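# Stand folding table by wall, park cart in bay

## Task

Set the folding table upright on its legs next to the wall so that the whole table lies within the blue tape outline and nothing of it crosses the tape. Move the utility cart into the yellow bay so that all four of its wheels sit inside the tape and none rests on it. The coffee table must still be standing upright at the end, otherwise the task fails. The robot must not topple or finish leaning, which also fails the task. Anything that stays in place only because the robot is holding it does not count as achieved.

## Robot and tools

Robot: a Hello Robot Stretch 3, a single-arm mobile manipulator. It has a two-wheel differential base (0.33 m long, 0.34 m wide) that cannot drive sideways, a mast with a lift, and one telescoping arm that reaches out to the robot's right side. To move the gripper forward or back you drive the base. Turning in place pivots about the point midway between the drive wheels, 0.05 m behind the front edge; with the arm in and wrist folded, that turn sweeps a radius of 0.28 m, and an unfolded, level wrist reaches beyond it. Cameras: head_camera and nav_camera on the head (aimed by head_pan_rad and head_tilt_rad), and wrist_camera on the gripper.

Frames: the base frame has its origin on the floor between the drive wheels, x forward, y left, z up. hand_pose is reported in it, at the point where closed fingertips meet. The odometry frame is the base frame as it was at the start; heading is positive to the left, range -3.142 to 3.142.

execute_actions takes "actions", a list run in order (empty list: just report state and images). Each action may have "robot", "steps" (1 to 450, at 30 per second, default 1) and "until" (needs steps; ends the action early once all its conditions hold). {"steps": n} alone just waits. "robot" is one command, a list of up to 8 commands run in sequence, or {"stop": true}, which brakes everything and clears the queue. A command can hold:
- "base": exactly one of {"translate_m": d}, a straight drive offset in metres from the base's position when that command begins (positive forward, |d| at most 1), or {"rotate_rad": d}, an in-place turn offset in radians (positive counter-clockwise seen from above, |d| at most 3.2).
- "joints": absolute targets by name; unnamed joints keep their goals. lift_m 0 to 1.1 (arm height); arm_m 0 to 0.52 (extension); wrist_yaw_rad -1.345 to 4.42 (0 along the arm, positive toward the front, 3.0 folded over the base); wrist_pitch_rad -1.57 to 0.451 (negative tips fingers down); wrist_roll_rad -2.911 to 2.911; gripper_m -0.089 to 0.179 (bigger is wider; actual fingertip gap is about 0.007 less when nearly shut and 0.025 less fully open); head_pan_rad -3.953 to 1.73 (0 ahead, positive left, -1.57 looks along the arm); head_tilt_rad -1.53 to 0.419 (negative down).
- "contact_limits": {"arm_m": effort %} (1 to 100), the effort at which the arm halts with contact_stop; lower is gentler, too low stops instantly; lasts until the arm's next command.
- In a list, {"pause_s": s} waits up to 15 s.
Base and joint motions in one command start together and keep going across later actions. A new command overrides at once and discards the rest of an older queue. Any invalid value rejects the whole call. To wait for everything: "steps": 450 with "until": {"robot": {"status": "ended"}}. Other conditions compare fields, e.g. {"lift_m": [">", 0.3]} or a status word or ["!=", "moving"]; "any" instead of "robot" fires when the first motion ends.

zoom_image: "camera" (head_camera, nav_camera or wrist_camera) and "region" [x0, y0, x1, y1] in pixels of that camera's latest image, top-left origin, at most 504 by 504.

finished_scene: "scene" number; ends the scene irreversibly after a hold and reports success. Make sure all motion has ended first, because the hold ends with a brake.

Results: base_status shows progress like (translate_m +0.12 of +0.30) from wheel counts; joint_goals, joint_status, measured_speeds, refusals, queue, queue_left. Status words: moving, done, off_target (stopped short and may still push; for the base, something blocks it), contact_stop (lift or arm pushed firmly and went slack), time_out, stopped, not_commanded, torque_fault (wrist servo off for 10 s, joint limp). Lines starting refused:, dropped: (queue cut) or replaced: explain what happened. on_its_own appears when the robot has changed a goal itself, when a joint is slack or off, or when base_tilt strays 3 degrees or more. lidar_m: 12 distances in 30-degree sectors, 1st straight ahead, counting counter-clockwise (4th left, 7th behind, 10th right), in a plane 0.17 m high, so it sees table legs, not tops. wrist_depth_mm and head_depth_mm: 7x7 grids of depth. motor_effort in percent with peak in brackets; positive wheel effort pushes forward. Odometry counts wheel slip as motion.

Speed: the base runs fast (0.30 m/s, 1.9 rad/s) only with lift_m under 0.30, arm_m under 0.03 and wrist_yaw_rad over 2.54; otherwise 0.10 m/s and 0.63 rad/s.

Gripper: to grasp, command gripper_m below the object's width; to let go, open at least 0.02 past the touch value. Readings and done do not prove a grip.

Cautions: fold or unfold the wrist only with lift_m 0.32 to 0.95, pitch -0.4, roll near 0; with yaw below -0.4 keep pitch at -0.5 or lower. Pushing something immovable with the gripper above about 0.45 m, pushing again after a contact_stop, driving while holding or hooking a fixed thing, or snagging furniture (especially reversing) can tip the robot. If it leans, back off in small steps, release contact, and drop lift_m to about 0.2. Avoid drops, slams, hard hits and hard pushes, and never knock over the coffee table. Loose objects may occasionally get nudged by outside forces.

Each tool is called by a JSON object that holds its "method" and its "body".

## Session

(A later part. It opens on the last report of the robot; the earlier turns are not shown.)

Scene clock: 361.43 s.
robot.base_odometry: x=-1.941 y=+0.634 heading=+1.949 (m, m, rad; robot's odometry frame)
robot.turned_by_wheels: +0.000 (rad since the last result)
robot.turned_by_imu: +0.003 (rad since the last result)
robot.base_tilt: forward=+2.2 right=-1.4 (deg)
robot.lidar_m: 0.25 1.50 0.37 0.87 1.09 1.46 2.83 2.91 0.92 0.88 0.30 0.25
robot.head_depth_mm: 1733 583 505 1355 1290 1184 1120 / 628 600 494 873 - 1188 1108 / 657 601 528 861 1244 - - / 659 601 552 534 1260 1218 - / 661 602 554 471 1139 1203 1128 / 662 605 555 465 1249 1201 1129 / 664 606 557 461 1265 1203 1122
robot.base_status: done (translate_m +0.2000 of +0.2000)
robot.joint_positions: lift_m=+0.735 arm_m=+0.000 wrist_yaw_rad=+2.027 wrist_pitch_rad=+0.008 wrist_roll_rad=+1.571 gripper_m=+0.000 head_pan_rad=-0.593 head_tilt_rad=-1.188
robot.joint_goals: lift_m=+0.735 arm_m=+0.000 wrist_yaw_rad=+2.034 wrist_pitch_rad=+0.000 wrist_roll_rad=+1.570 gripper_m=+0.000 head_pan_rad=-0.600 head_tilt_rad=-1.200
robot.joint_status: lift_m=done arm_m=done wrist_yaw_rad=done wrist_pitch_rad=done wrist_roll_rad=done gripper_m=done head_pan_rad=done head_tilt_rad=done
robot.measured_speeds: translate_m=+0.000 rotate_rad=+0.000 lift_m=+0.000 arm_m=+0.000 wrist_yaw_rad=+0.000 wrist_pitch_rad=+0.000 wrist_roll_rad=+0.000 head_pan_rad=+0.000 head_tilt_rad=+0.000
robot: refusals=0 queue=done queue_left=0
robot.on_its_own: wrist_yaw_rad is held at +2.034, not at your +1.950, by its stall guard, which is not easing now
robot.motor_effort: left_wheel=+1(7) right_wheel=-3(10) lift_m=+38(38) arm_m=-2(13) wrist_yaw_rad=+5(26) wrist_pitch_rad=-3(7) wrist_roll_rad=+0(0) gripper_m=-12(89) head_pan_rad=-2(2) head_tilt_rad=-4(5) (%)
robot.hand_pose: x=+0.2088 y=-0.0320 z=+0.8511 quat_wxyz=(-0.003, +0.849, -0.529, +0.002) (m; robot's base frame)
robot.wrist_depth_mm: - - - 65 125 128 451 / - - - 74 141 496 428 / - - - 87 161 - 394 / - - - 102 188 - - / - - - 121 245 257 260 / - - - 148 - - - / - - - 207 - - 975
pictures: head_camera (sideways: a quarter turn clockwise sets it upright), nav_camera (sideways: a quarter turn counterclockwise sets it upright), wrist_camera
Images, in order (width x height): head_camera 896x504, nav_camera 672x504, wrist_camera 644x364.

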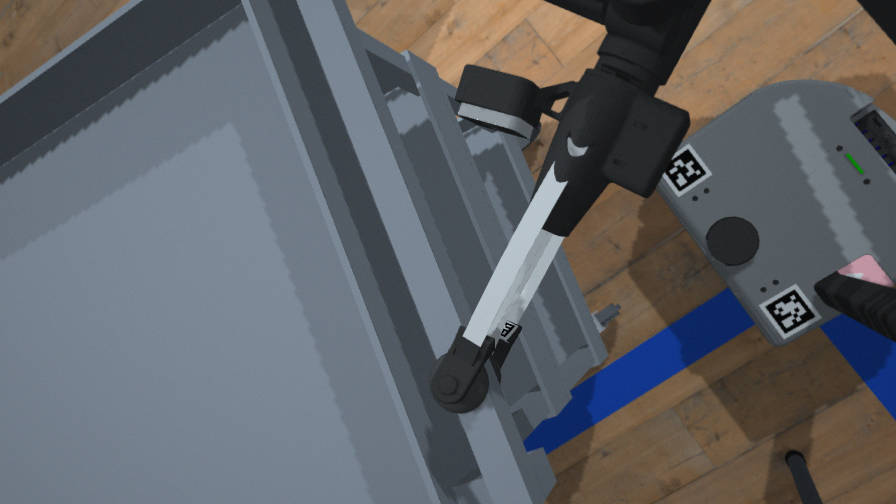

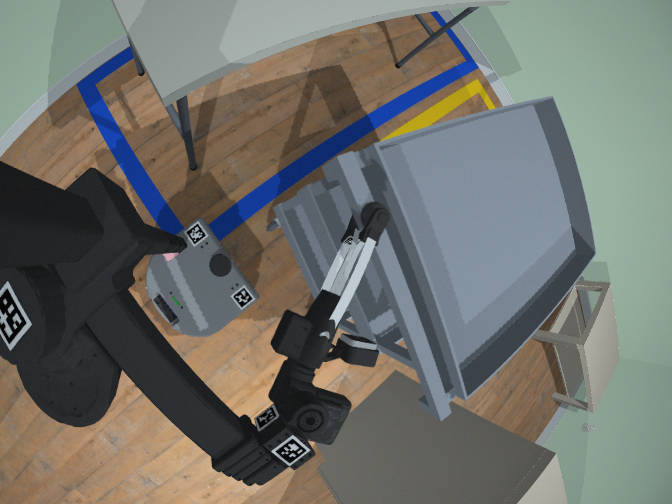

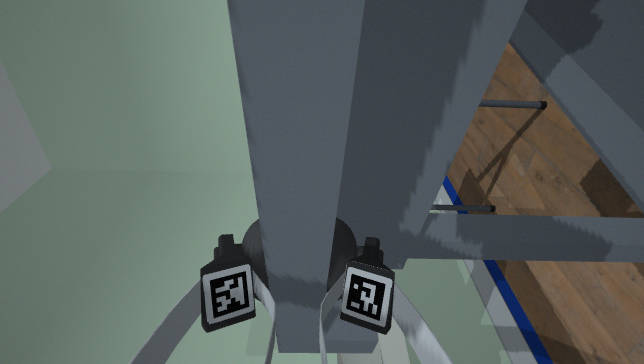

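{"method": "execute_actions", "body": {"actions": [{"robot":[{"base":{"translate_m":0.25}}],"steps":450,"until":{"robot":{"status":"ended"}}}]}}

Scene clock: 365.37 s.
robot.base_odometry: x=-2.033 y=+0.866 heading=+1.949 (m, m, rad; robot's odometry frame)
robot.turned_by_wheels: +0.000 (rad since the last result)
robot.turned_by_imu: +0.002 (rad since the last result)
robot.base_tilt: forward=+2.3 right=-1.4 (deg)
robot.lidar_m: 0.23 1.03 1.11 0.86 0.37 1.48 3.07 3.17 0.91 0.87 0.26 0.23
robot.head_depth_mm: 1711 582 544 1324 1288 1173 1116 / 638 598 550 462 - 1192 1107 / 657 600 552 523 1162 - - / 659 601 552 476 1244 1228 - / 660 602 553 461 1145 1204 1123 / 662 604 556 487 967 1202 1128 / 664 604 557 493 1266 1207 1129
robot.base_status: done (translate_m +0.2500 of +0.2500)
robot.joint_positions: lift_m=+0.735 arm_m=+0.000 wrist_yaw_rad=+2.124 wrist_pitch_rad=+0.008 wrist_roll_rad=+1.571 gripper_m=+0.000 head_pan_rad=-0.593 head_tilt_rad=-1.188
robot.joint_goals: lift_m=+0.735 arm_m=+0.000 wrist_yaw_rad=+2.127 wrist_pitch_rad=+0.000 wrist_roll_rad=+1.570 gripper_m=+0.000 head_pan_rad=-0.600 head_tilt_rad=-1.200
robot.joint_status: lift_m=done arm_m=done wrist_yaw_rad=done wrist_pitch_rad=done wrist_roll_rad=done gripper_m=done head_pan_rad=done head_tilt_rad=done
robot.measured_speeds: translate_m=+0.000 rotate_rad=+0.000 lift_m=+0.000 arm_m=+0.000 wrist_yaw_rad=+0.000 wrist_pitch_rad=+0.000 wrist_roll_rad=+0.000 head_pan_rad=+0.000 head_tilt_rad=+0.000
robot: refusals=0 queue=done queue_left=0
robot.on_its_own: wrist_yaw_rad is held at +2.127, not at your +1.950, by its stall guard, which is not easing now
robot.motor_effort: left_wheel=+0(7) right_wheel=-1(7) lift_m=+39(38) arm_m=-1(2) wrist_yaw_rad=+2(27) wrist_pitch_rad=-3(3) wrist_roll_rad=-1(0) gripper_m=-12(12) head_pan_rad=-3(3) head_tilt_rad=-5(4) (%)
robot.hand_pose: x=+0.1968 y=-0.0103 z=+0.8511 quat_wxyz=(-0.003, +0.873, -0.487, +0.002) (m; robot's base frame)
robot.wrist_depth_mm: - - - - 108 108 406 / - - 49 49 126 135 383 / - - 61 58 152 - - / - - - 73 190 - 893 / - - - 102 256 - 906 / - - - 150 - - 987 / - - - - 505 - 961
pictures: head_camera (sideways: a quarter turn clockwise sets it upright), nav_camera (sideways: a quarter turn counterclockwise sets it upright), wrist_camera
Images, in order (width x height): head_camera 896x504, nav_camera 672x504, wrist_camera 644x364.

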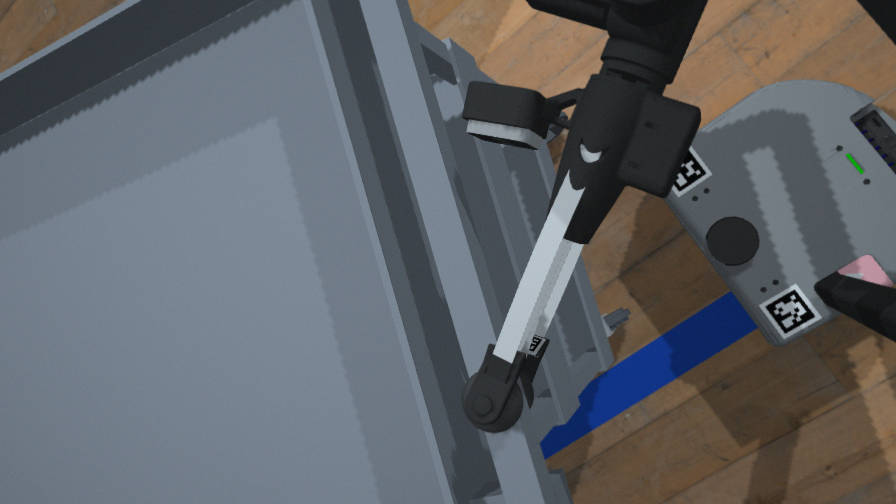

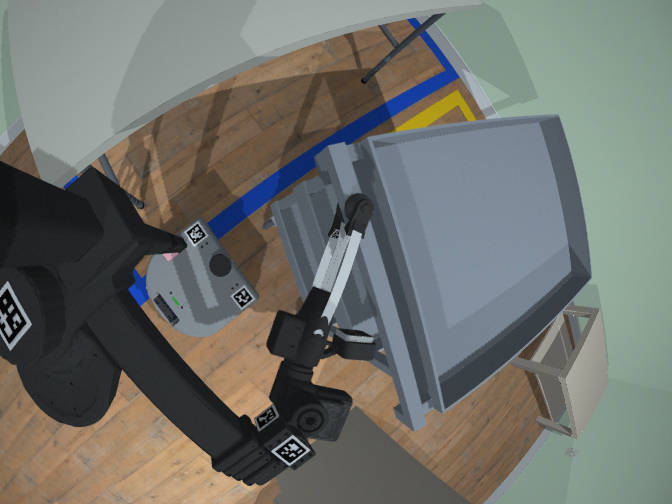

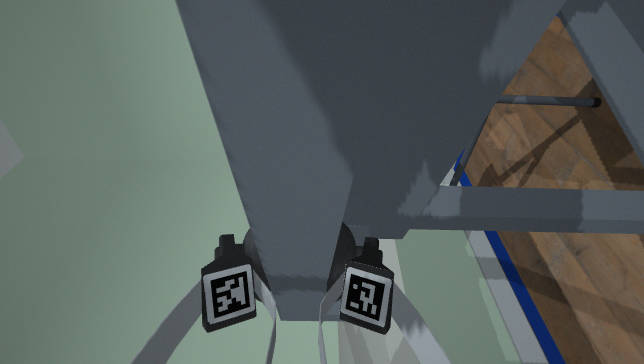

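{"method": "execute_actions", "body": {"actions": [{"robot":[{"base":{"translate_m":0.15},"joints":{"arm_m":0.04}},{"joints":{"arm_m":0.1,"wrist_yaw_rad":1.65}}],"steps":450,"until":{"robot":{"status":"ended"}}}]}}

Scene clock: 369.73 s.
robot.base_odometry: x=-2.089 y=+1.006 heading=+1.949 (m, m, rad; robot's odometry frame)
robot.turned_by_wheels: +0.000 (rad since the last result)
robot.turned_by_imu: +0.002 (rad since the last result)
robot.base_tilt: forward=+2.2 right=-1.3 (deg)
robot.lidar_m: 1.52 0.89 1.12 1.07 0.44 1.48 3.22 3.29 0.91 0.87 0.37 0.32
robot.head_depth_mm: 651 559 911 - 1263 1195 1117 / 657 599 492 1212 1276 1202 1107 / 655 599 522 1163 1277 - - / 657 601 496 890 1271 1218 - / 660 603 921 1367 1285 1207 1123 / 680 1580 1499 1379 1279 1199 1126 / 1649 1635 1505 1386 1294 1209 1132
robot.base_status: done (translate_m +0.1500 of +0.1500)
robot.joint_positions: lift_m=+0.735 arm_m=+0.100 wrist_yaw_rad=+1.644 wrist_pitch_rad=+0.010 wrist_roll_rad=+1.571 gripper_m=+0.000 head_pan_rad=-0.593 head_tilt_rad=-1.188
robot.joint_goals: lift_m=+0.735 arm_m=+0.100 wrist_yaw_rad=+1.650 wrist_pitch_rad=+0.000 wrist_roll_rad=+1.570 gripper_m=+0.000 head_pan_rad=-0.600 head_tilt_rad=-1.200
robot.joint_status: lift_m=done arm_m=done wrist_yaw_rad=done wrist_pitch_rad=done wrist_roll_rad=done gripper_m=done head_pan_rad=done head_tilt_rad=done
robot.measured_speeds: translate_m=+0.000 rotate_rad=+0.000 lift_m=+0.000 arm_m=+0.000 wrist_yaw_rad=+0.000 wrist_pitch_rad=+0.000 wrist_roll_rad=+0.000 head_pan_rad=+0.000 head_tilt_rad=+0.000
robot: refusals=0 queue=done queue_left=0
robot.motor_effort: left_wheel=+0(9) right_wheel=-5(7) lift_m=+39(38) arm_m=+5(16) wrist_yaw_rad=+5(76) wrist_pitch_rad=-4(5) wrist_roll_rad=+0(0) gripper_m=-12(12) head_pan_rad=-4(3) head_tilt_rad=-5(5) (%)
robot.hand_pose: x=+0.2344 y=-0.2260 z=+0.8517 quat_wxyz=(-0.003, +0.732, -0.681, +0.003) (m; robot's base frame)
robot.wrist_depth_mm: - - - 92 148 579 450 / - - - 101 158 617 447 / - - - 109 171 619 446 / - - - 118 187 - 419 / - - - 130 208 - 932 / - - - 141 241 247 249 / - - - 165 - - 952
pictures: head_camera (sideways: a quarter turn clockwise sets it upright), nav_camera (sideways: a quarter turn counterclockwise sets it upright), wrist_camera
Images, in order (width x height): head_camera 896x504, nav_camera 672x504, wrist_camera 644x364.

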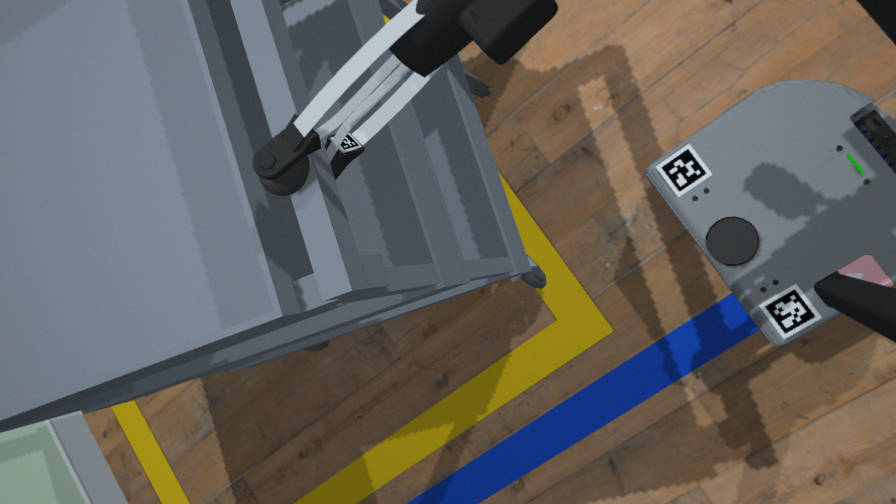

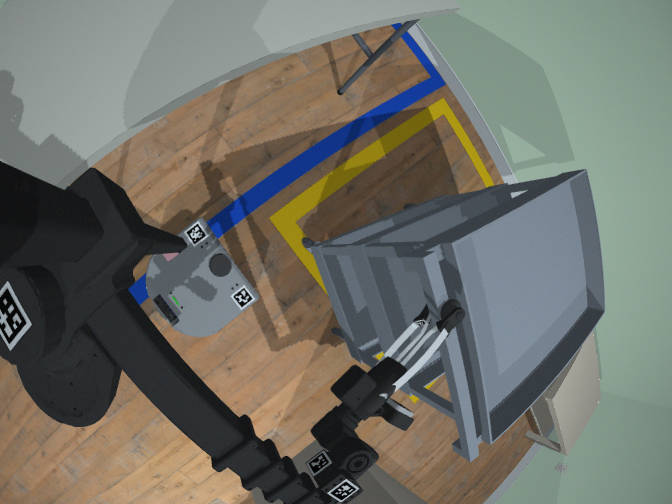

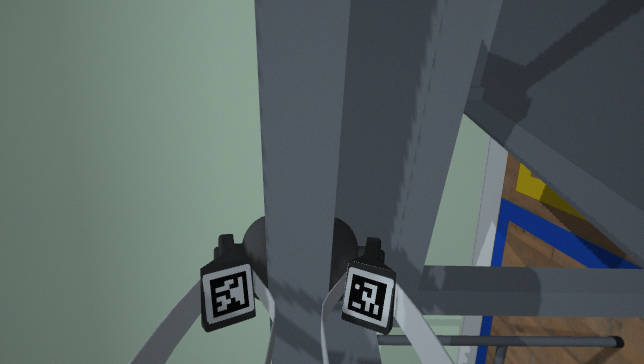

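{"method": "execute_actions", "body": {"actions": [{"robot":[{"joints":{"arm_m":0.25}},{"base":{"translate_m":0.1}}],"steps":450,"until":{"robot":{"status":"ended"}}}]}}

Scene clock: 374.20 s.
robot.base_odometry: x=-2.125 y=+1.099 heading=+1.948 (m, m, rad; robot's odometry frame)
robot.turned_by_wheels: +0.000 (rad since the last result)
robot.turned_by_imu: +0.001 (rad since the last result)
robot.base_tilt: forward=+2.2 right=-1.4 (deg)
robot.lidar_m: 1.41 0.80 1.11 1.07 0.51 0.50 3.31 3.42 0.90 0.89 0.40 0.40
robot.head_depth_mm: 652 526 943 1339 1275 1196 1123 / 655 535 907 1258 1275 1205 1107 / 657 568 821 1210 1275 - - / 633 1002 1267 1369 1279 1222 - / 1067 1171 1458 1383 1281 1201 1130 / 1617 1637 1497 1386 1289 1205 1131 / 1537 1625 1506 1386 1295 1202 1136
robot.base_status: done (translate_m +0.1000 of +0.1000)
robot.joint_positions: lift_m=+0.735 arm_m=+0.250 wrist_yaw_rad=+1.645 wrist_pitch_rad=+0.008 wrist_roll_rad=+1.571 gripper_m=+0.000 head_pan_rad=-0.593 head_tilt_rad=-1.188
robot.joint_goals: lift_m=+0.735 arm_m=+0.250 wrist_yaw_rad=+1.650 wrist_pitch_rad=+0.000 wrist_roll_rad=+1.570 gripper_m=+0.000 head_pan_rad=-0.600 head_tilt_rad=-1.200
robot.joint_status: lift_m=done arm_m=done wrist_yaw_rad=done wrist_pitch_rad=done wrist_roll_rad=done gripper_m=done head_pan_rad=done head_tilt_rad=done
robot.measured_speeds: translate_m=+0.000 rotate_rad=+0.000 lift_m=+0.000 arm_m=+0.000 wrist_yaw_rad=+0.000 wrist_pitch_rad=+0.000 wrist_roll_rad=+0.000 head_pan_rad=+0.000 head_tilt_rad=+0.000
robot: refusals=0 queue=done queue_left=0
robot.motor_effort: left_wheel=-2(6) right_wheel=+5(17) lift_m=+38(38) arm_m=+4(9) wrist_yaw_rad=+4(24) wrist_pitch_rad=-3(4) wrist_roll_rad=+0(0) gripper_m=-12(12) head_pan_rad=-3(3) head_tilt_rad=-4(5) (%)
robot.hand_pose: x=+0.2343 y=-0.3756 z=+0.8512 quat_wxyz=(-0.002, +0.733, -0.680, +0.002) (m; robot's base frame)
robot.wrist_depth_mm: - - - 103 158 610 450 / - - - 109 167 652 446 / - - - 116 177 642 446 / - - - 124 188 609 446 / - - - 131 203 - 405 / - - - 139 235 - 862 / - - - 154 235 244 245
pictures: head_camera (sideways: a quarter turn clockwise sets it upright), nav_camera (sideways: a quarter turn counterclockwise sets it upright), wrist_camera
Images, in order (width x height): head_camera 896x504, nav_camera 672x504, wrist_camera 644x364.

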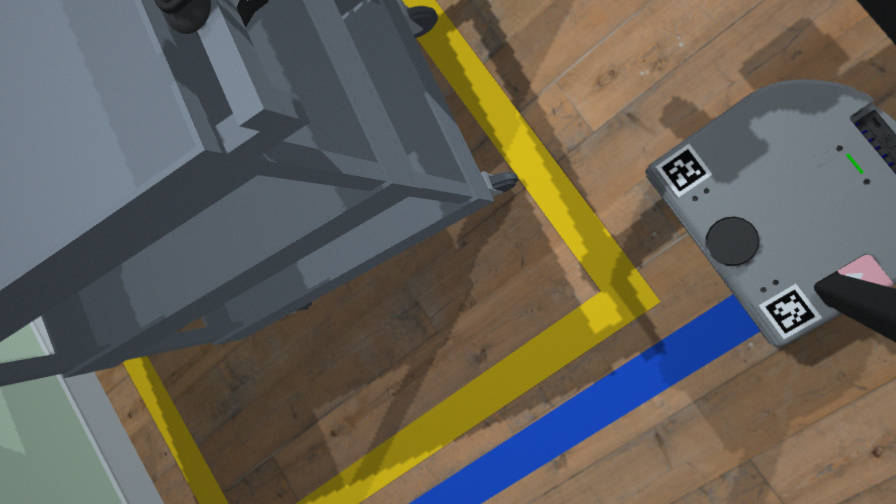

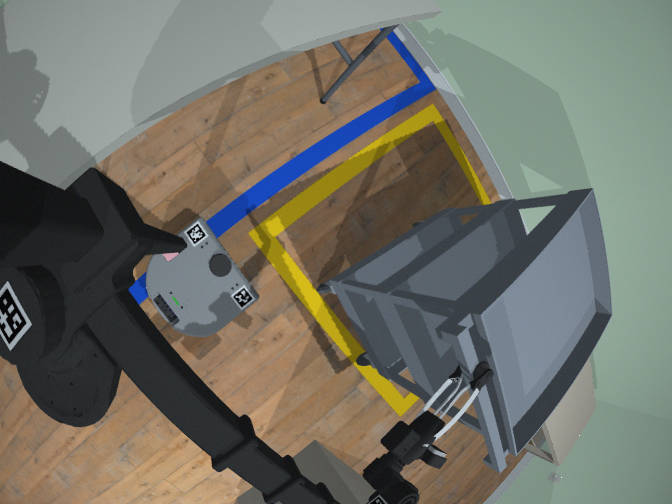

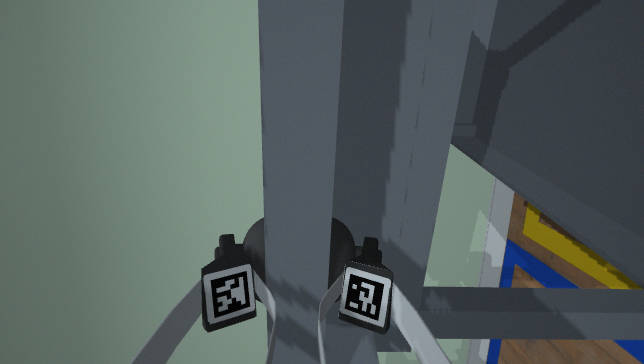

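{"method": "execute_actions", "body": {"actions": [{"robot":[{"joints":{"gripper_m":0.1}},{"joints":{"arm_m":0.40,"wrist_yaw_rad":1.57,"head_pan_rad":-0.9,"head_tilt_rad":-1.0},"base":{"translate_m":-0.025}},{"joints":{"gripper_m":0.0}},{"base":{"translate_m":0.14}},{"joints":{"gripper_m":0.12}},{"base":{"translate_m":-0.2}},{"joints":{"lift_m":0.1,"wrist_roll_rad":0}}],"steps":450,"until":{"robot":{"status":"ended"}}},{"steps":300,"until":{"robot":{"status":"ended"}}}]}}

Scene clock: 393.93 s.
robot.base_odometry: x=-2.094 y=+1.020 heading=+1.949 (m, m, rad; robot's odometry frame)
robot.turned_by_wheels: +0.000 (rad since the last result)
robot.turned_by_imu: +0.005 (rad since the last result)
robot.base_tilt: forward=+2.2 right=-1.4 (deg)
robot.lidar_m: 1.49 0.87 1.12 1.07 0.45 1.48 3.24 3.34 0.90 0.88 0.68 0.60
robot.head_depth_mm: 2246 1989 1722 1506 1350 1234 1107 / 1644 1953 1724 1515 1341 1222 1144 / 797 1102 1262 1471 1360 1224 - / 883 1154 1106 1414 1360 1233 1136 / 892 712 1083 1342 1344 1226 1123 / 890 674 1092 1131 1363 1234 1126 / 895 758 1069 1513 1371 1239 1128
robot.base_status: done (translate_m -0.2000 of -0.2000)
robot.joint_positions: lift_m=+0.100 arm_m=+0.400 wrist_yaw_rad=+1.568 wrist_pitch_rad=-0.017 wrist_roll_rad=+0.005 gripper_m=+0.120 head_pan_rad=-0.893 head_tilt_rad=-1.001
robot.joint_goals: lift_m=+0.100 arm_m=+0.400 wrist_yaw_rad=+1.570 wrist_pitch_rad=+0.000 wrist_roll_rad=+0.000 gripper_m=+0.120 head_pan_rad=-0.900 head_tilt_rad=-1.000
robot.joint_status: lift_m=done arm_m=done wrist_yaw_rad=done wrist_pitch_rad=done wrist_roll_rad=done gripper_m=done head_pan_rad=done head_tilt_rad=done
robot.measured_speeds: translate_m=+0.000 rotate_rad=+0.000 lift_m=+0.000 arm_m=+0.000 wrist_yaw_rad=+0.000 wrist_pitch_rad=+0.000 wrist_roll_rad=+0.000 head_pan_rad=+0.000 head_tilt_rad=+0.000
robot: refusals=0 queue=done queue_left=0
robot.motor_effort: left_wheel=+0(8) right_wheel=-2(33) lift_m=+23(38) arm_m=+3(4) wrist_yaw_rad=+2(9) wrist_pitch_rad=+8(8) wrist_roll_rad=-1(2) gripper_m=+0(89) head_pan_rad=-4(22) head_tilt_rad=+0(15) (%)
robot.hand_pose: x=+0.2344 y=-0.5456 z=+0.2107 quat_wxyz=(+0.504, +0.505, -0.497, +0.494) (m; robot's base frame)
robot.wrist_depth_mm: - - 779 674 657 - - / - - - - - - - / - - - - - - - / - 435 415 391 372 - - / 762 737 668 401 379 772 860 / 537 - 551 566 570 588 589 / 416 401 425 428 418 423 444
pictures: head_camera (sideways: a quarter turn clockwise sets it upright), nav_camera (sideways: a quarter turn counterclockwise sets it upright), wrist_camera
Images, in order (width x height): head_camera 896x504, nav_camera 672x504, wrist_camera 644x364.

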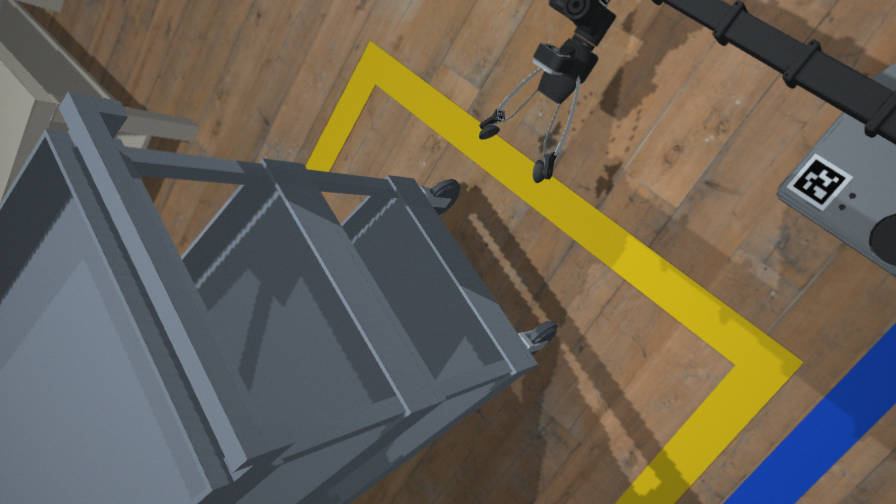

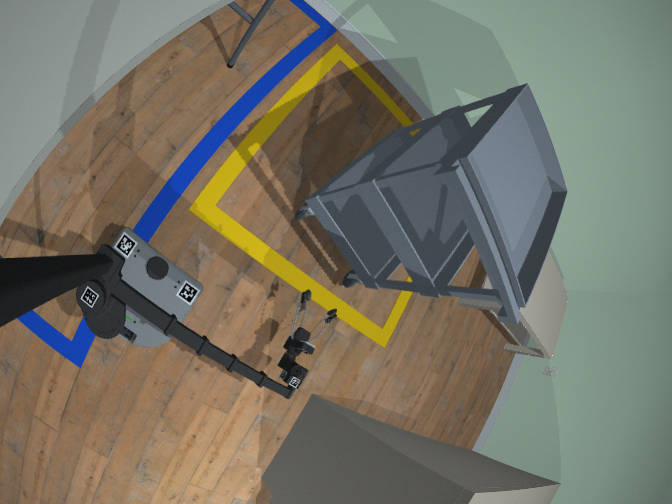

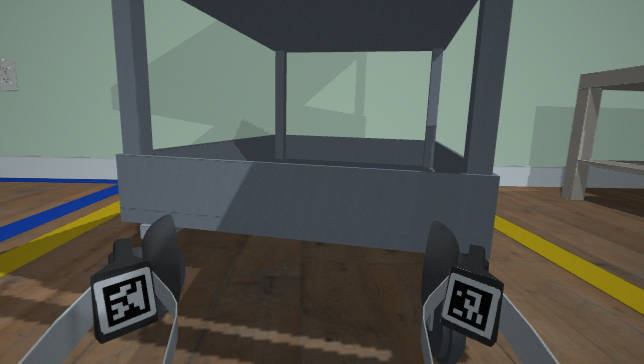

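{"method": "execute_actions", "body": {"actions": [{"robot":[{"joints":{"arm_m":0.52,"wrist_yaw_rad":1.35,"wrist_pitch_rad":-0.15}}],"steps":450,"until":{"robot":{"status":"ended"}}}]}}

Scene clock: 396.27 s.
robot.base_odometry: x=-2.094 y=+1.020 heading=+1.949 (m, m, rad; robot's odometry frame)
robot.turned_by_wheels: +0.000 (rad since the last result)
robot.turned_by_imu: +0.001 (rad since the last result)
robot.base_tilt: forward=+2.3 right=-1.3 (deg)
robot.lidar_m: 1.50 0.87 1.12 1.07 0.45 1.48 3.22 3.34 0.90 0.88 0.68 0.60
robot.head_depth_mm: 2247 2002 1714 1536 1336 1242 1098 / 1645 1959 1728 1515 1348 1222 1146 / 797 1097 1253 1474 1355 1220 - / 881 1159 1108 1414 1359 1224 1133 / 892 712 1090 1336 1344 1228 1121 / 898 674 1089 1128 1367 1232 1121 / 896 757 1071 1513 1365 1230 1132
robot.base_status: done (translate_m -0.2000 of -0.2000)
robot.joint_positions: lift_m=+0.100 arm_m=+0.517 wrist_yaw_rad=+1.351 wrist_pitch_rad=-0.165 wrist_roll_rad=+0.004 gripper_m=+0.120 head_pan_rad=-0.893 head_tilt_rad=-1.001
robot.joint_goals: lift_m=+0.100 arm_m=+0.520 wrist_yaw_rad=+1.350 wrist_pitch_rad=-0.150 wrist_roll_rad=+0.000 gripper_m=+0.120 head_pan_rad=-0.900 head_tilt_rad=-1.000
robot.joint_status: lift_m=done arm_m=done wrist_yaw_rad=done wrist_pitch_rad=done wrist_roll_rad=done gripper_m=done head_pan_rad=done head_tilt_rad=done
robot.measured_speeds: translate_m=+0.000 rotate_rad=+0.000 lift_m=+0.000 arm_m=+0.000 wrist_yaw_rad=+0.000 wrist_pitch_rad=+0.000 wrist_roll_rad=+0.000 head_pan_rad=+0.000 head_tilt_rad=+0.000
robot: refusals=0 queue=done queue_left=0
robot.motor_effort: left_wheel=+0(0) right_wheel=-2(2) lift_m=+22(23) arm_m=+5(6) wrist_yaw_rad=-1(1) wrist_pitch_rad=+7(9) wrist_roll_rad=-1(1) gripper_m=+0(0) head_pan_rad=-3(3) head_tilt_rad=+1(0) (%)
robot.hand_pose: x=+0.2214 y=-0.7165 z=+0.1731 quat_wxyz=(+0.586, +0.487, -0.514, +0.394) (m; robot's base frame)
robot.wrist_depth_mm: - - - - - - 876 / 677 906 892 - - - - / 340 341 339 - - - - / 487 358 355 732 797 808 844 / 508 550 473 544 565 566 582 / 396 - 408 415 419 432 435 / 332 320 335 339 340 334 351
pictures: head_camera (sideways: a quarter turn clockwise sets it upright), nav_camera (sideways: a quarter turn counterclockwise sets it upright), wrist_camera
Images, in order (width x height): head_camera 896x504, nav_camera 672x504, wrist_camera 644x364.

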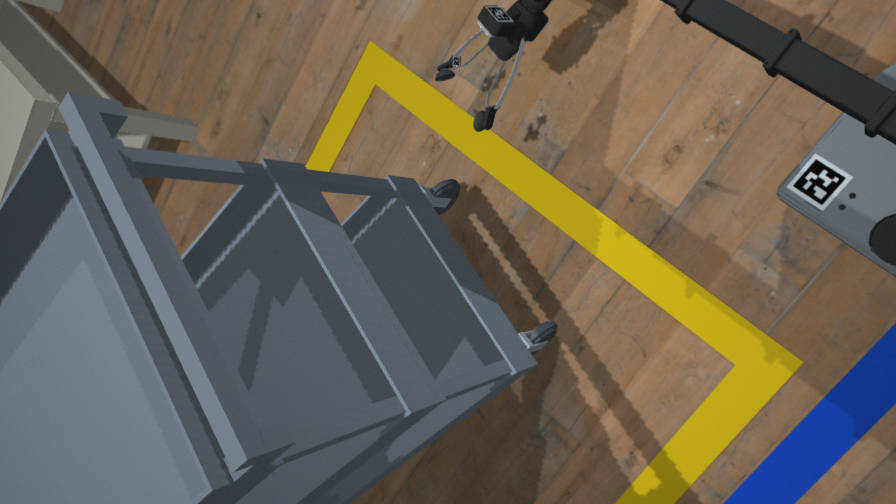

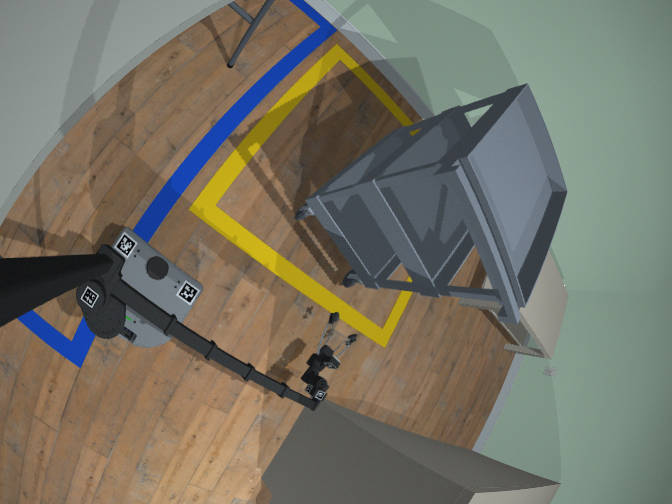

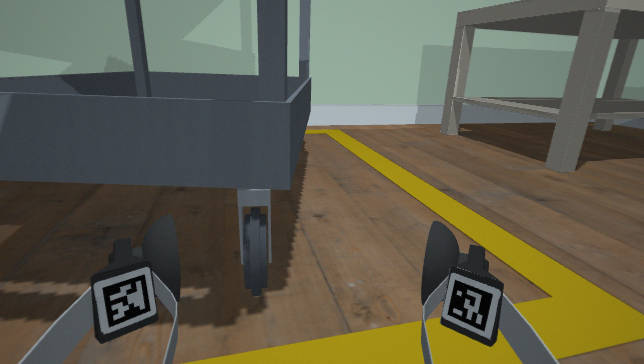

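{"method": "execute_actions", "body": {"actions": [{"robot":{"joints":{"head_pan_rad":-0.6,"head_tilt_rad":-0.9,"lift_m":0.13,"arm_m":0.3}},"steps":150,"until":{"robot":{"status":"ended"}}}]}}

Scene clock: 401.23 s.
robot.base_odometry: x=-2.094 y=+1.020 heading=+1.949 (m, m, rad; robot's odometry frame)
robot.turned_by_wheels: +0.000 (rad since the last result)
robot.turned_by_imu: +0.001 (rad since the last result)
robot.base_tilt: forward=+2.3 right=-1.4 (deg)
robot.lidar_m: 1.50 0.87 1.12 1.07 0.45 1.48 3.22 3.34 0.90 0.88 0.68 0.60
robot.head_depth_mm: 1883 824 1141 1536 1420 1280 1129 / 1026 869 1168 1350 1397 1259 1136 / 1098 871 1146 1091 1373 1260 1128 / 1095 872 710 1048 1339 1270 1140 / 1067 878 1161 1513 1431 1258 1132 / 1064 1620 1878 1649 1436 1262 1145 / 1415 1610 1815 1653 1445 1273 1137
robot.base_status: done (translate_m -0.2000 of -0.2000)
robot.joint_positions: lift_m=+0.130 arm_m=+0.300 wrist_yaw_rad=+1.351 wrist_pitch_rad=-0.166 wrist_roll_rad=+0.004 gripper_m=+0.120 head_pan_rad=-0.607 head_tilt_rad=-0.902
robot.joint_goals: lift_m=+0.130 arm_m=+0.300 wrist_yaw_rad=+1.350 wrist_pitch_rad=-0.150 wrist_roll_rad=+0.000 gripper_m=+0.120 head_pan_rad=-0.600 head_tilt_rad=-0.900
robot.joint_status: lift_m=done arm_m=done wrist_yaw_rad=done wrist_pitch_rad=done wrist_roll_rad=done gripper_m=done head_pan_rad=done head_tilt_rad=done
robot.measured_speeds: translate_m=+0.000 rotate_rad=+0.000 lift_m=+0.000 arm_m=+0.000 wrist_yaw_rad=+0.000 wrist_pitch_rad=+0.000 wrist_roll_rad=+0.000 head_pan_rad=+0.000 head_tilt_rad=+0.000
robot: refusals=0 queue=done queue_left=0
robot.motor_effort: left_wheel=+0(0) right_wheel=-2(2) lift_m=+44(46) arm_m=-5(5) wrist_yaw_rad=-1(1) wrist_pitch_rad=+7(7) wrist_roll_rad=-1(1) gripper_m=+0(0) head_pan_rad=+4(23) head_tilt_rad=+1(12) (%)
robot.hand_pose: x=+0.2214 y=-0.4995 z=+0.2022 quat_wxyz=(+0.586, +0.487, -0.514, +0.394) (m; robot's base frame)
robot.wrist_depth_mm: - - - - - - - / - - - - - - - / - 394 398 397 397 - - / 802 411 410 410 410 899 930 / 572 544 590 600 575 630 637 / 449 - 453 468 451 481 482 / 366 355 372 377 379 369 390
pictures: head_camera (sideways: a quarter turn clockwise sets it upright), nav_camera (sideways: a quarter turn counterclockwise sets it upright), wrist_camera
Images, in order (width x height): head_camera 896x504, nav_camera 672x504, wrist_camera 644x364.

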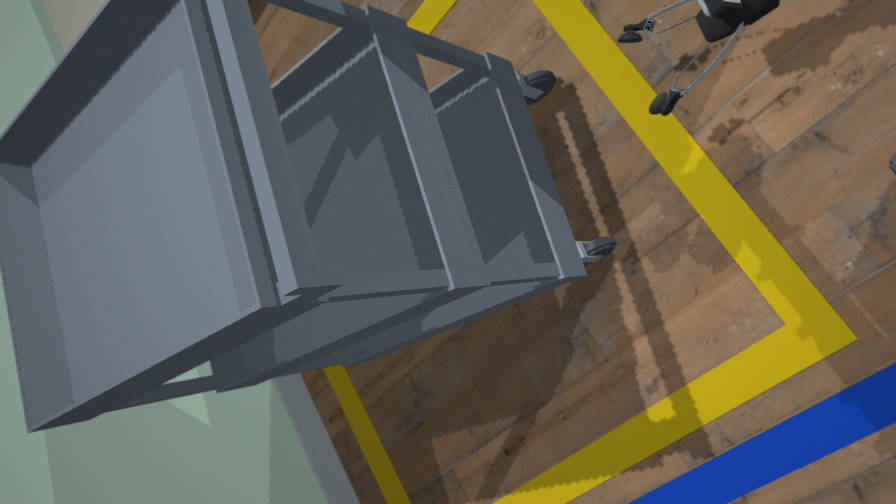

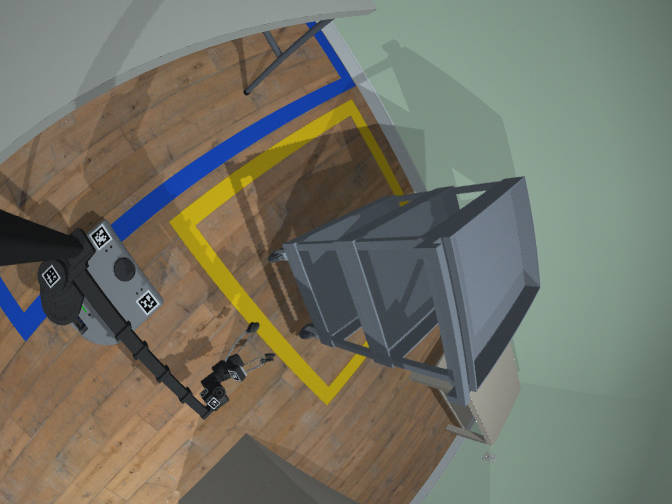

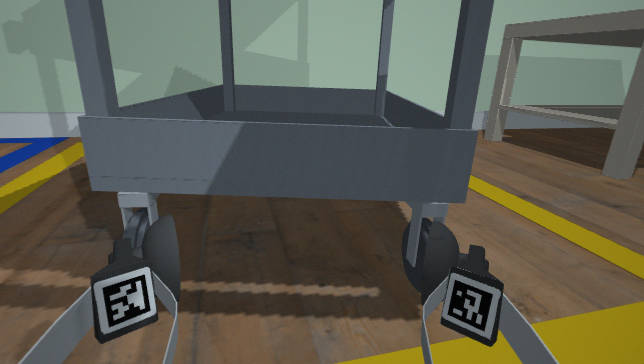

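{"method": "execute_actions", "body": {"actions": [{"robot":[{"joints":{"arm_m":0.0,"wrist_yaw_rad":1.25,"wrist_pitch_rad":-0.1}},{"base":{"translate_m":0.25}}],"steps":250,"until":{"robot":{"status":"ended"}}}]}}

Scene clock: 408.43 s.
robot.base_odometry: x=-2.186 y=+1.252 heading=+1.949 (m, m, rad; robot's odometry frame)
robot.turned_by_wheels: +0.000 (rad since the last result)
robot.turned_by_imu: +0.003 (rad since the last result)
robot.base_tilt: forward=+2.3 right=-1.3 (deg)
robot.lidar_m: 1.25 0.65 1.01 1.08 1.11 0.63 3.47 1.25 0.94 0.70 0.40 0.43
robot.head_depth_mm: 1012 865 719 596 1132 1263 1130 / 1016 872 722 558 929 1238 1127 / 1002 876 721 965 894 1196 1149 / 1344 875 1127 1075 1350 1263 1133 / 1299 1017 1708 1610 1429 1271 1135 / 1249 1430 1667 1642 1436 1269 1139 / 1174 1321 1528 1637 1434 1271 1137
robot.base_status: done (translate_m +0.2500 of +0.2500)
robot.joint_positions: lift_m=+0.130 arm_m=+0.000 wrist_yaw_rad=+1.252 wrist_pitch_rad=-0.121 wrist_roll_rad=+0.004 gripper_m=+0.120 head_pan_rad=-0.607 head_tilt_rad=-0.902
robot.joint_goals: lift_m=+0.130 arm_m=+0.000 wrist_yaw_rad=+1.250 wrist_pitch_rad=-0.100 wrist_roll_rad=+0.000 gripper_m=+0.120 head_pan_rad=-0.600 head_tilt_rad=-0.900
robot.joint_status: lift_m=done arm_m=done wrist_yaw_rad=done wrist_pitch_rad=done wrist_roll_rad=done gripper_m=done head_pan_rad=done head_tilt_rad=done
robot.measured_speeds: translate_m=+0.000 rotate_rad=+0.000 lift_m=+0.000 arm_m=+0.000 wrist_yaw_rad=+0.000 wrist_pitch_rad=+0.000 wrist_roll_rad=+0.000 head_pan_rad=+0.000 head_tilt_rad=+0.000
robot: refusals=0 queue=done queue_left=0
robot.motor_effort: left_wheel=+0(4) right_wheel=-2(3) lift_m=+43(44) arm_m=-5(4) wrist_yaw_rad=-1(2) wrist_pitch_rad=+10(11) wrist_roll_rad=-1(1) gripper_m=+0(0) head_pan_rad=+3(3) head_tilt_rad=+0(0) (%)
robot.hand_pose: x=+0.2174 y=-0.2242 z=+0.2134 quat_wxyz=(+0.596, +0.449, -0.548, +0.378) (m; robot's base frame)
robot.wrist_depth_mm: 905 978 - - 711 - - / 912 - - - 241 - - / 963 - - - 241 820 - / 915 959 970 838 243 529 517 / 621 683 652 628 249 255 265 / 484 - 493 500 260 272 279 / 390 377 401 403 289 394 419
pictures: head_camera (sideways: a quarter turn clockwise sets it upright), nav_camera (sideways: a quarter turn counterclockwise sets it upright), wrist_camera
Images, in order (width x height): head_camera 896x504, nav_camera 672x504, wrist_camera 644x364.

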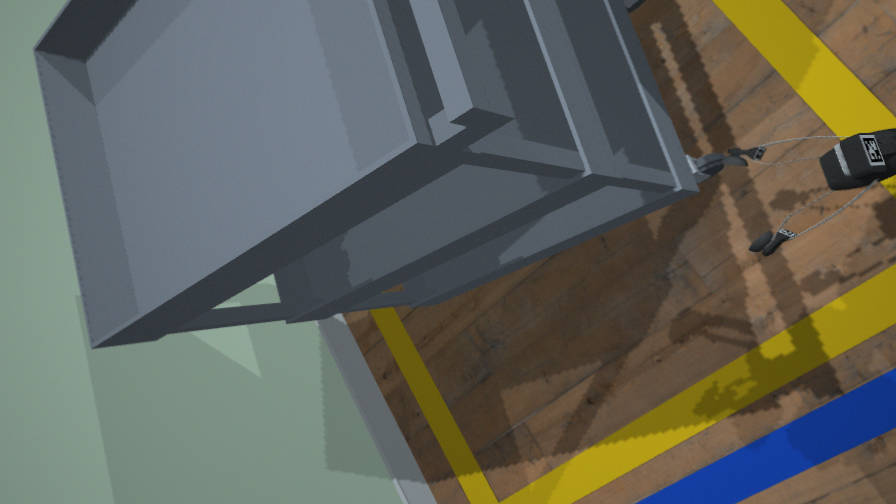

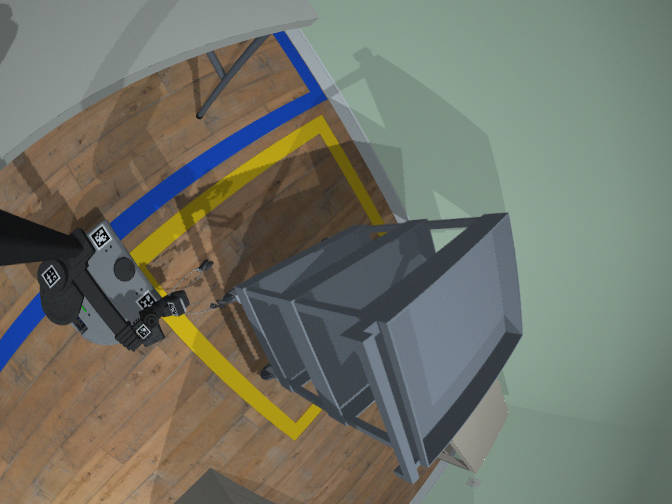

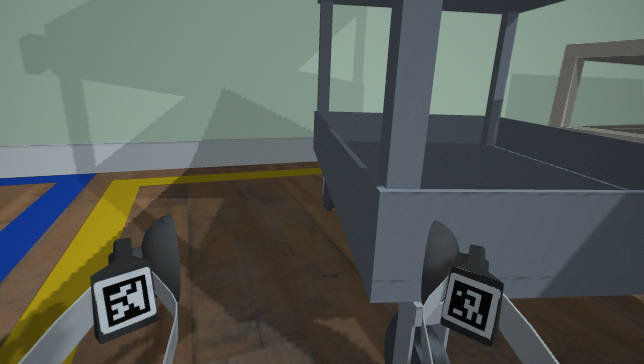

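{"method": "execute_actions", "body": {"actions": [{"robot":{"base":{"translate_m":-0.06}},"steps":100,"until":{"robot":{"status":"ended"}}}]}}

{"method": "finished_scene", "body": {"scene": 1}}

Scene clock: 410.47 s.
robot.base_odometry: x=-2.164 y=+1.196 heading=+1.949 (m, m, rad; robot's odometry frame)
robot.turned_by_wheels: +0.000 (rad since the last result)
robot.turned_by_imu: +0.000 (rad since the last result)
robot.base_tilt: forward=+2.3 right=-1.4 (deg)
robot.lidar_m: 1.31 0.70 1.04 1.08 1.11 0.58 3.43 3.52 0.92 1.12 0.46 0.45
robot.head_depth_mm: 1014 870 720 1001 1269 1263 1129 / 1037 869 720 985 1209 1261 1128 / 1025 873 723 679 947 1250 1147 / 1015 877 761 1049 1326 1264 1137 / 1297 940 1251 1590 1430 1272 1144 / 1306 1498 1741 1637 1431 1264 1143 / 1236 1397 1601 1649 1436 1278 1142
robot.base_status: done (translate_m -0.0600 of -0.0600)
robot.joint_positions: lift_m=+0.130 arm_m=+0.000 wrist_yaw_rad=+1.252 wrist_pitch_rad=-0.121 wrist_roll_rad=+0.004 gripper_m=+0.120 head_pan_rad=-0.607 head_tilt_rad=-0.902
robot.joint_goals: lift_m=+0.130 arm_m=+0.000 wrist_yaw_rad=+1.250 wrist_pitch_rad=-0.100 wrist_roll_rad=+0.000 gripper_m=+0.120 head_pan_rad=-0.600 head_tilt_rad=-0.900
robot.joint_status: lift_m=done arm_m=done wrist_yaw_rad=done wrist_pitch_rad=done wrist_roll_rad=done gripper_m=done head_pan_rad=done head_tilt_rad=done
robot.measured_speeds: translate_m=+0.000 rotate_rad=+0.000 lift_m=+0.000 arm_m=+0.000 wrist_yaw_rad=+0.000 wrist_pitch_rad=+0.000 wrist_roll_rad=+0.000 head_pan_rad=+0.000 head_tilt_rad=+0.000
robot: refusals=0 queue=done queue_left=0
robot.motor_effort: left_wheel=+0(4) right_wheel=-2(4) lift_m=+43(43) arm_m=-5(5) wrist_yaw_rad=-2(1) wrist_pitch_rad=+10(10) wrist_roll_rad=-1(1) gripper_m=-1(0) head_pan_rad=+3(3) head_tilt_rad=+1(0) (%)
robot.hand_pose: x=+0.2174 y=-0.2242 z=+0.2134 quat_wxyz=(+0.596, +0.449, -0.548, +0.378) (m; robot's base frame)
robot.wrist_depth_mm: 941 - - - - - - / 983 - - - - - - / - - - 869 877 830 - / 925 931 953 481 302 313 321 / 637 677 652 591 314 323 335 / 481 - 498 508 325 522 529 / 386 378 396 400 341 399 419
pictures: head_camera (sideways: a quarter turn clockwise sets it upright), nav_camera (sideways: a quarter turn counterclockwise sets it upright), wrist_camera
Images, in order (width x height): head_camera 896x504, nav_camera 672x504, wrist_camera 644x364.

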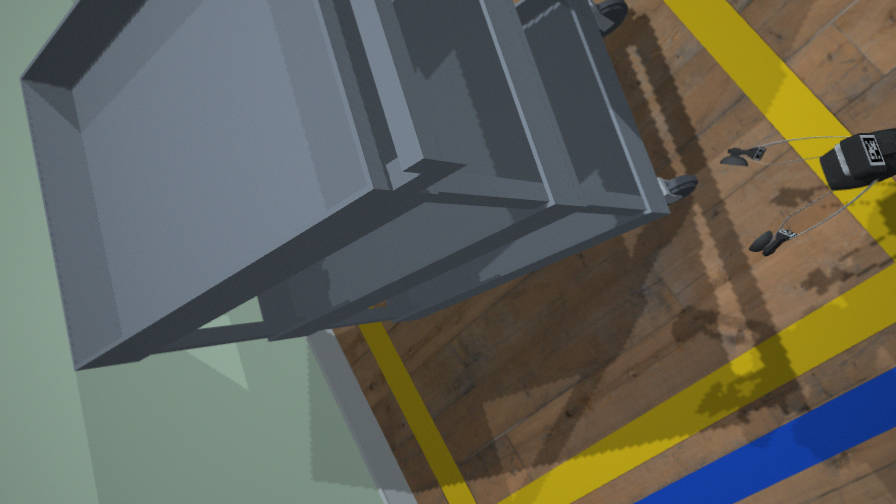

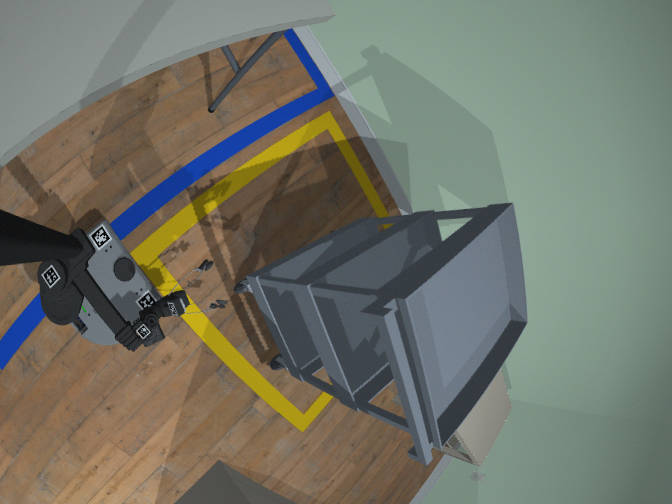

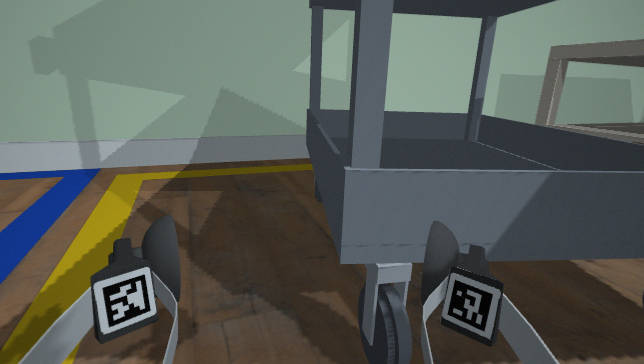

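The scene is finished: the task was done.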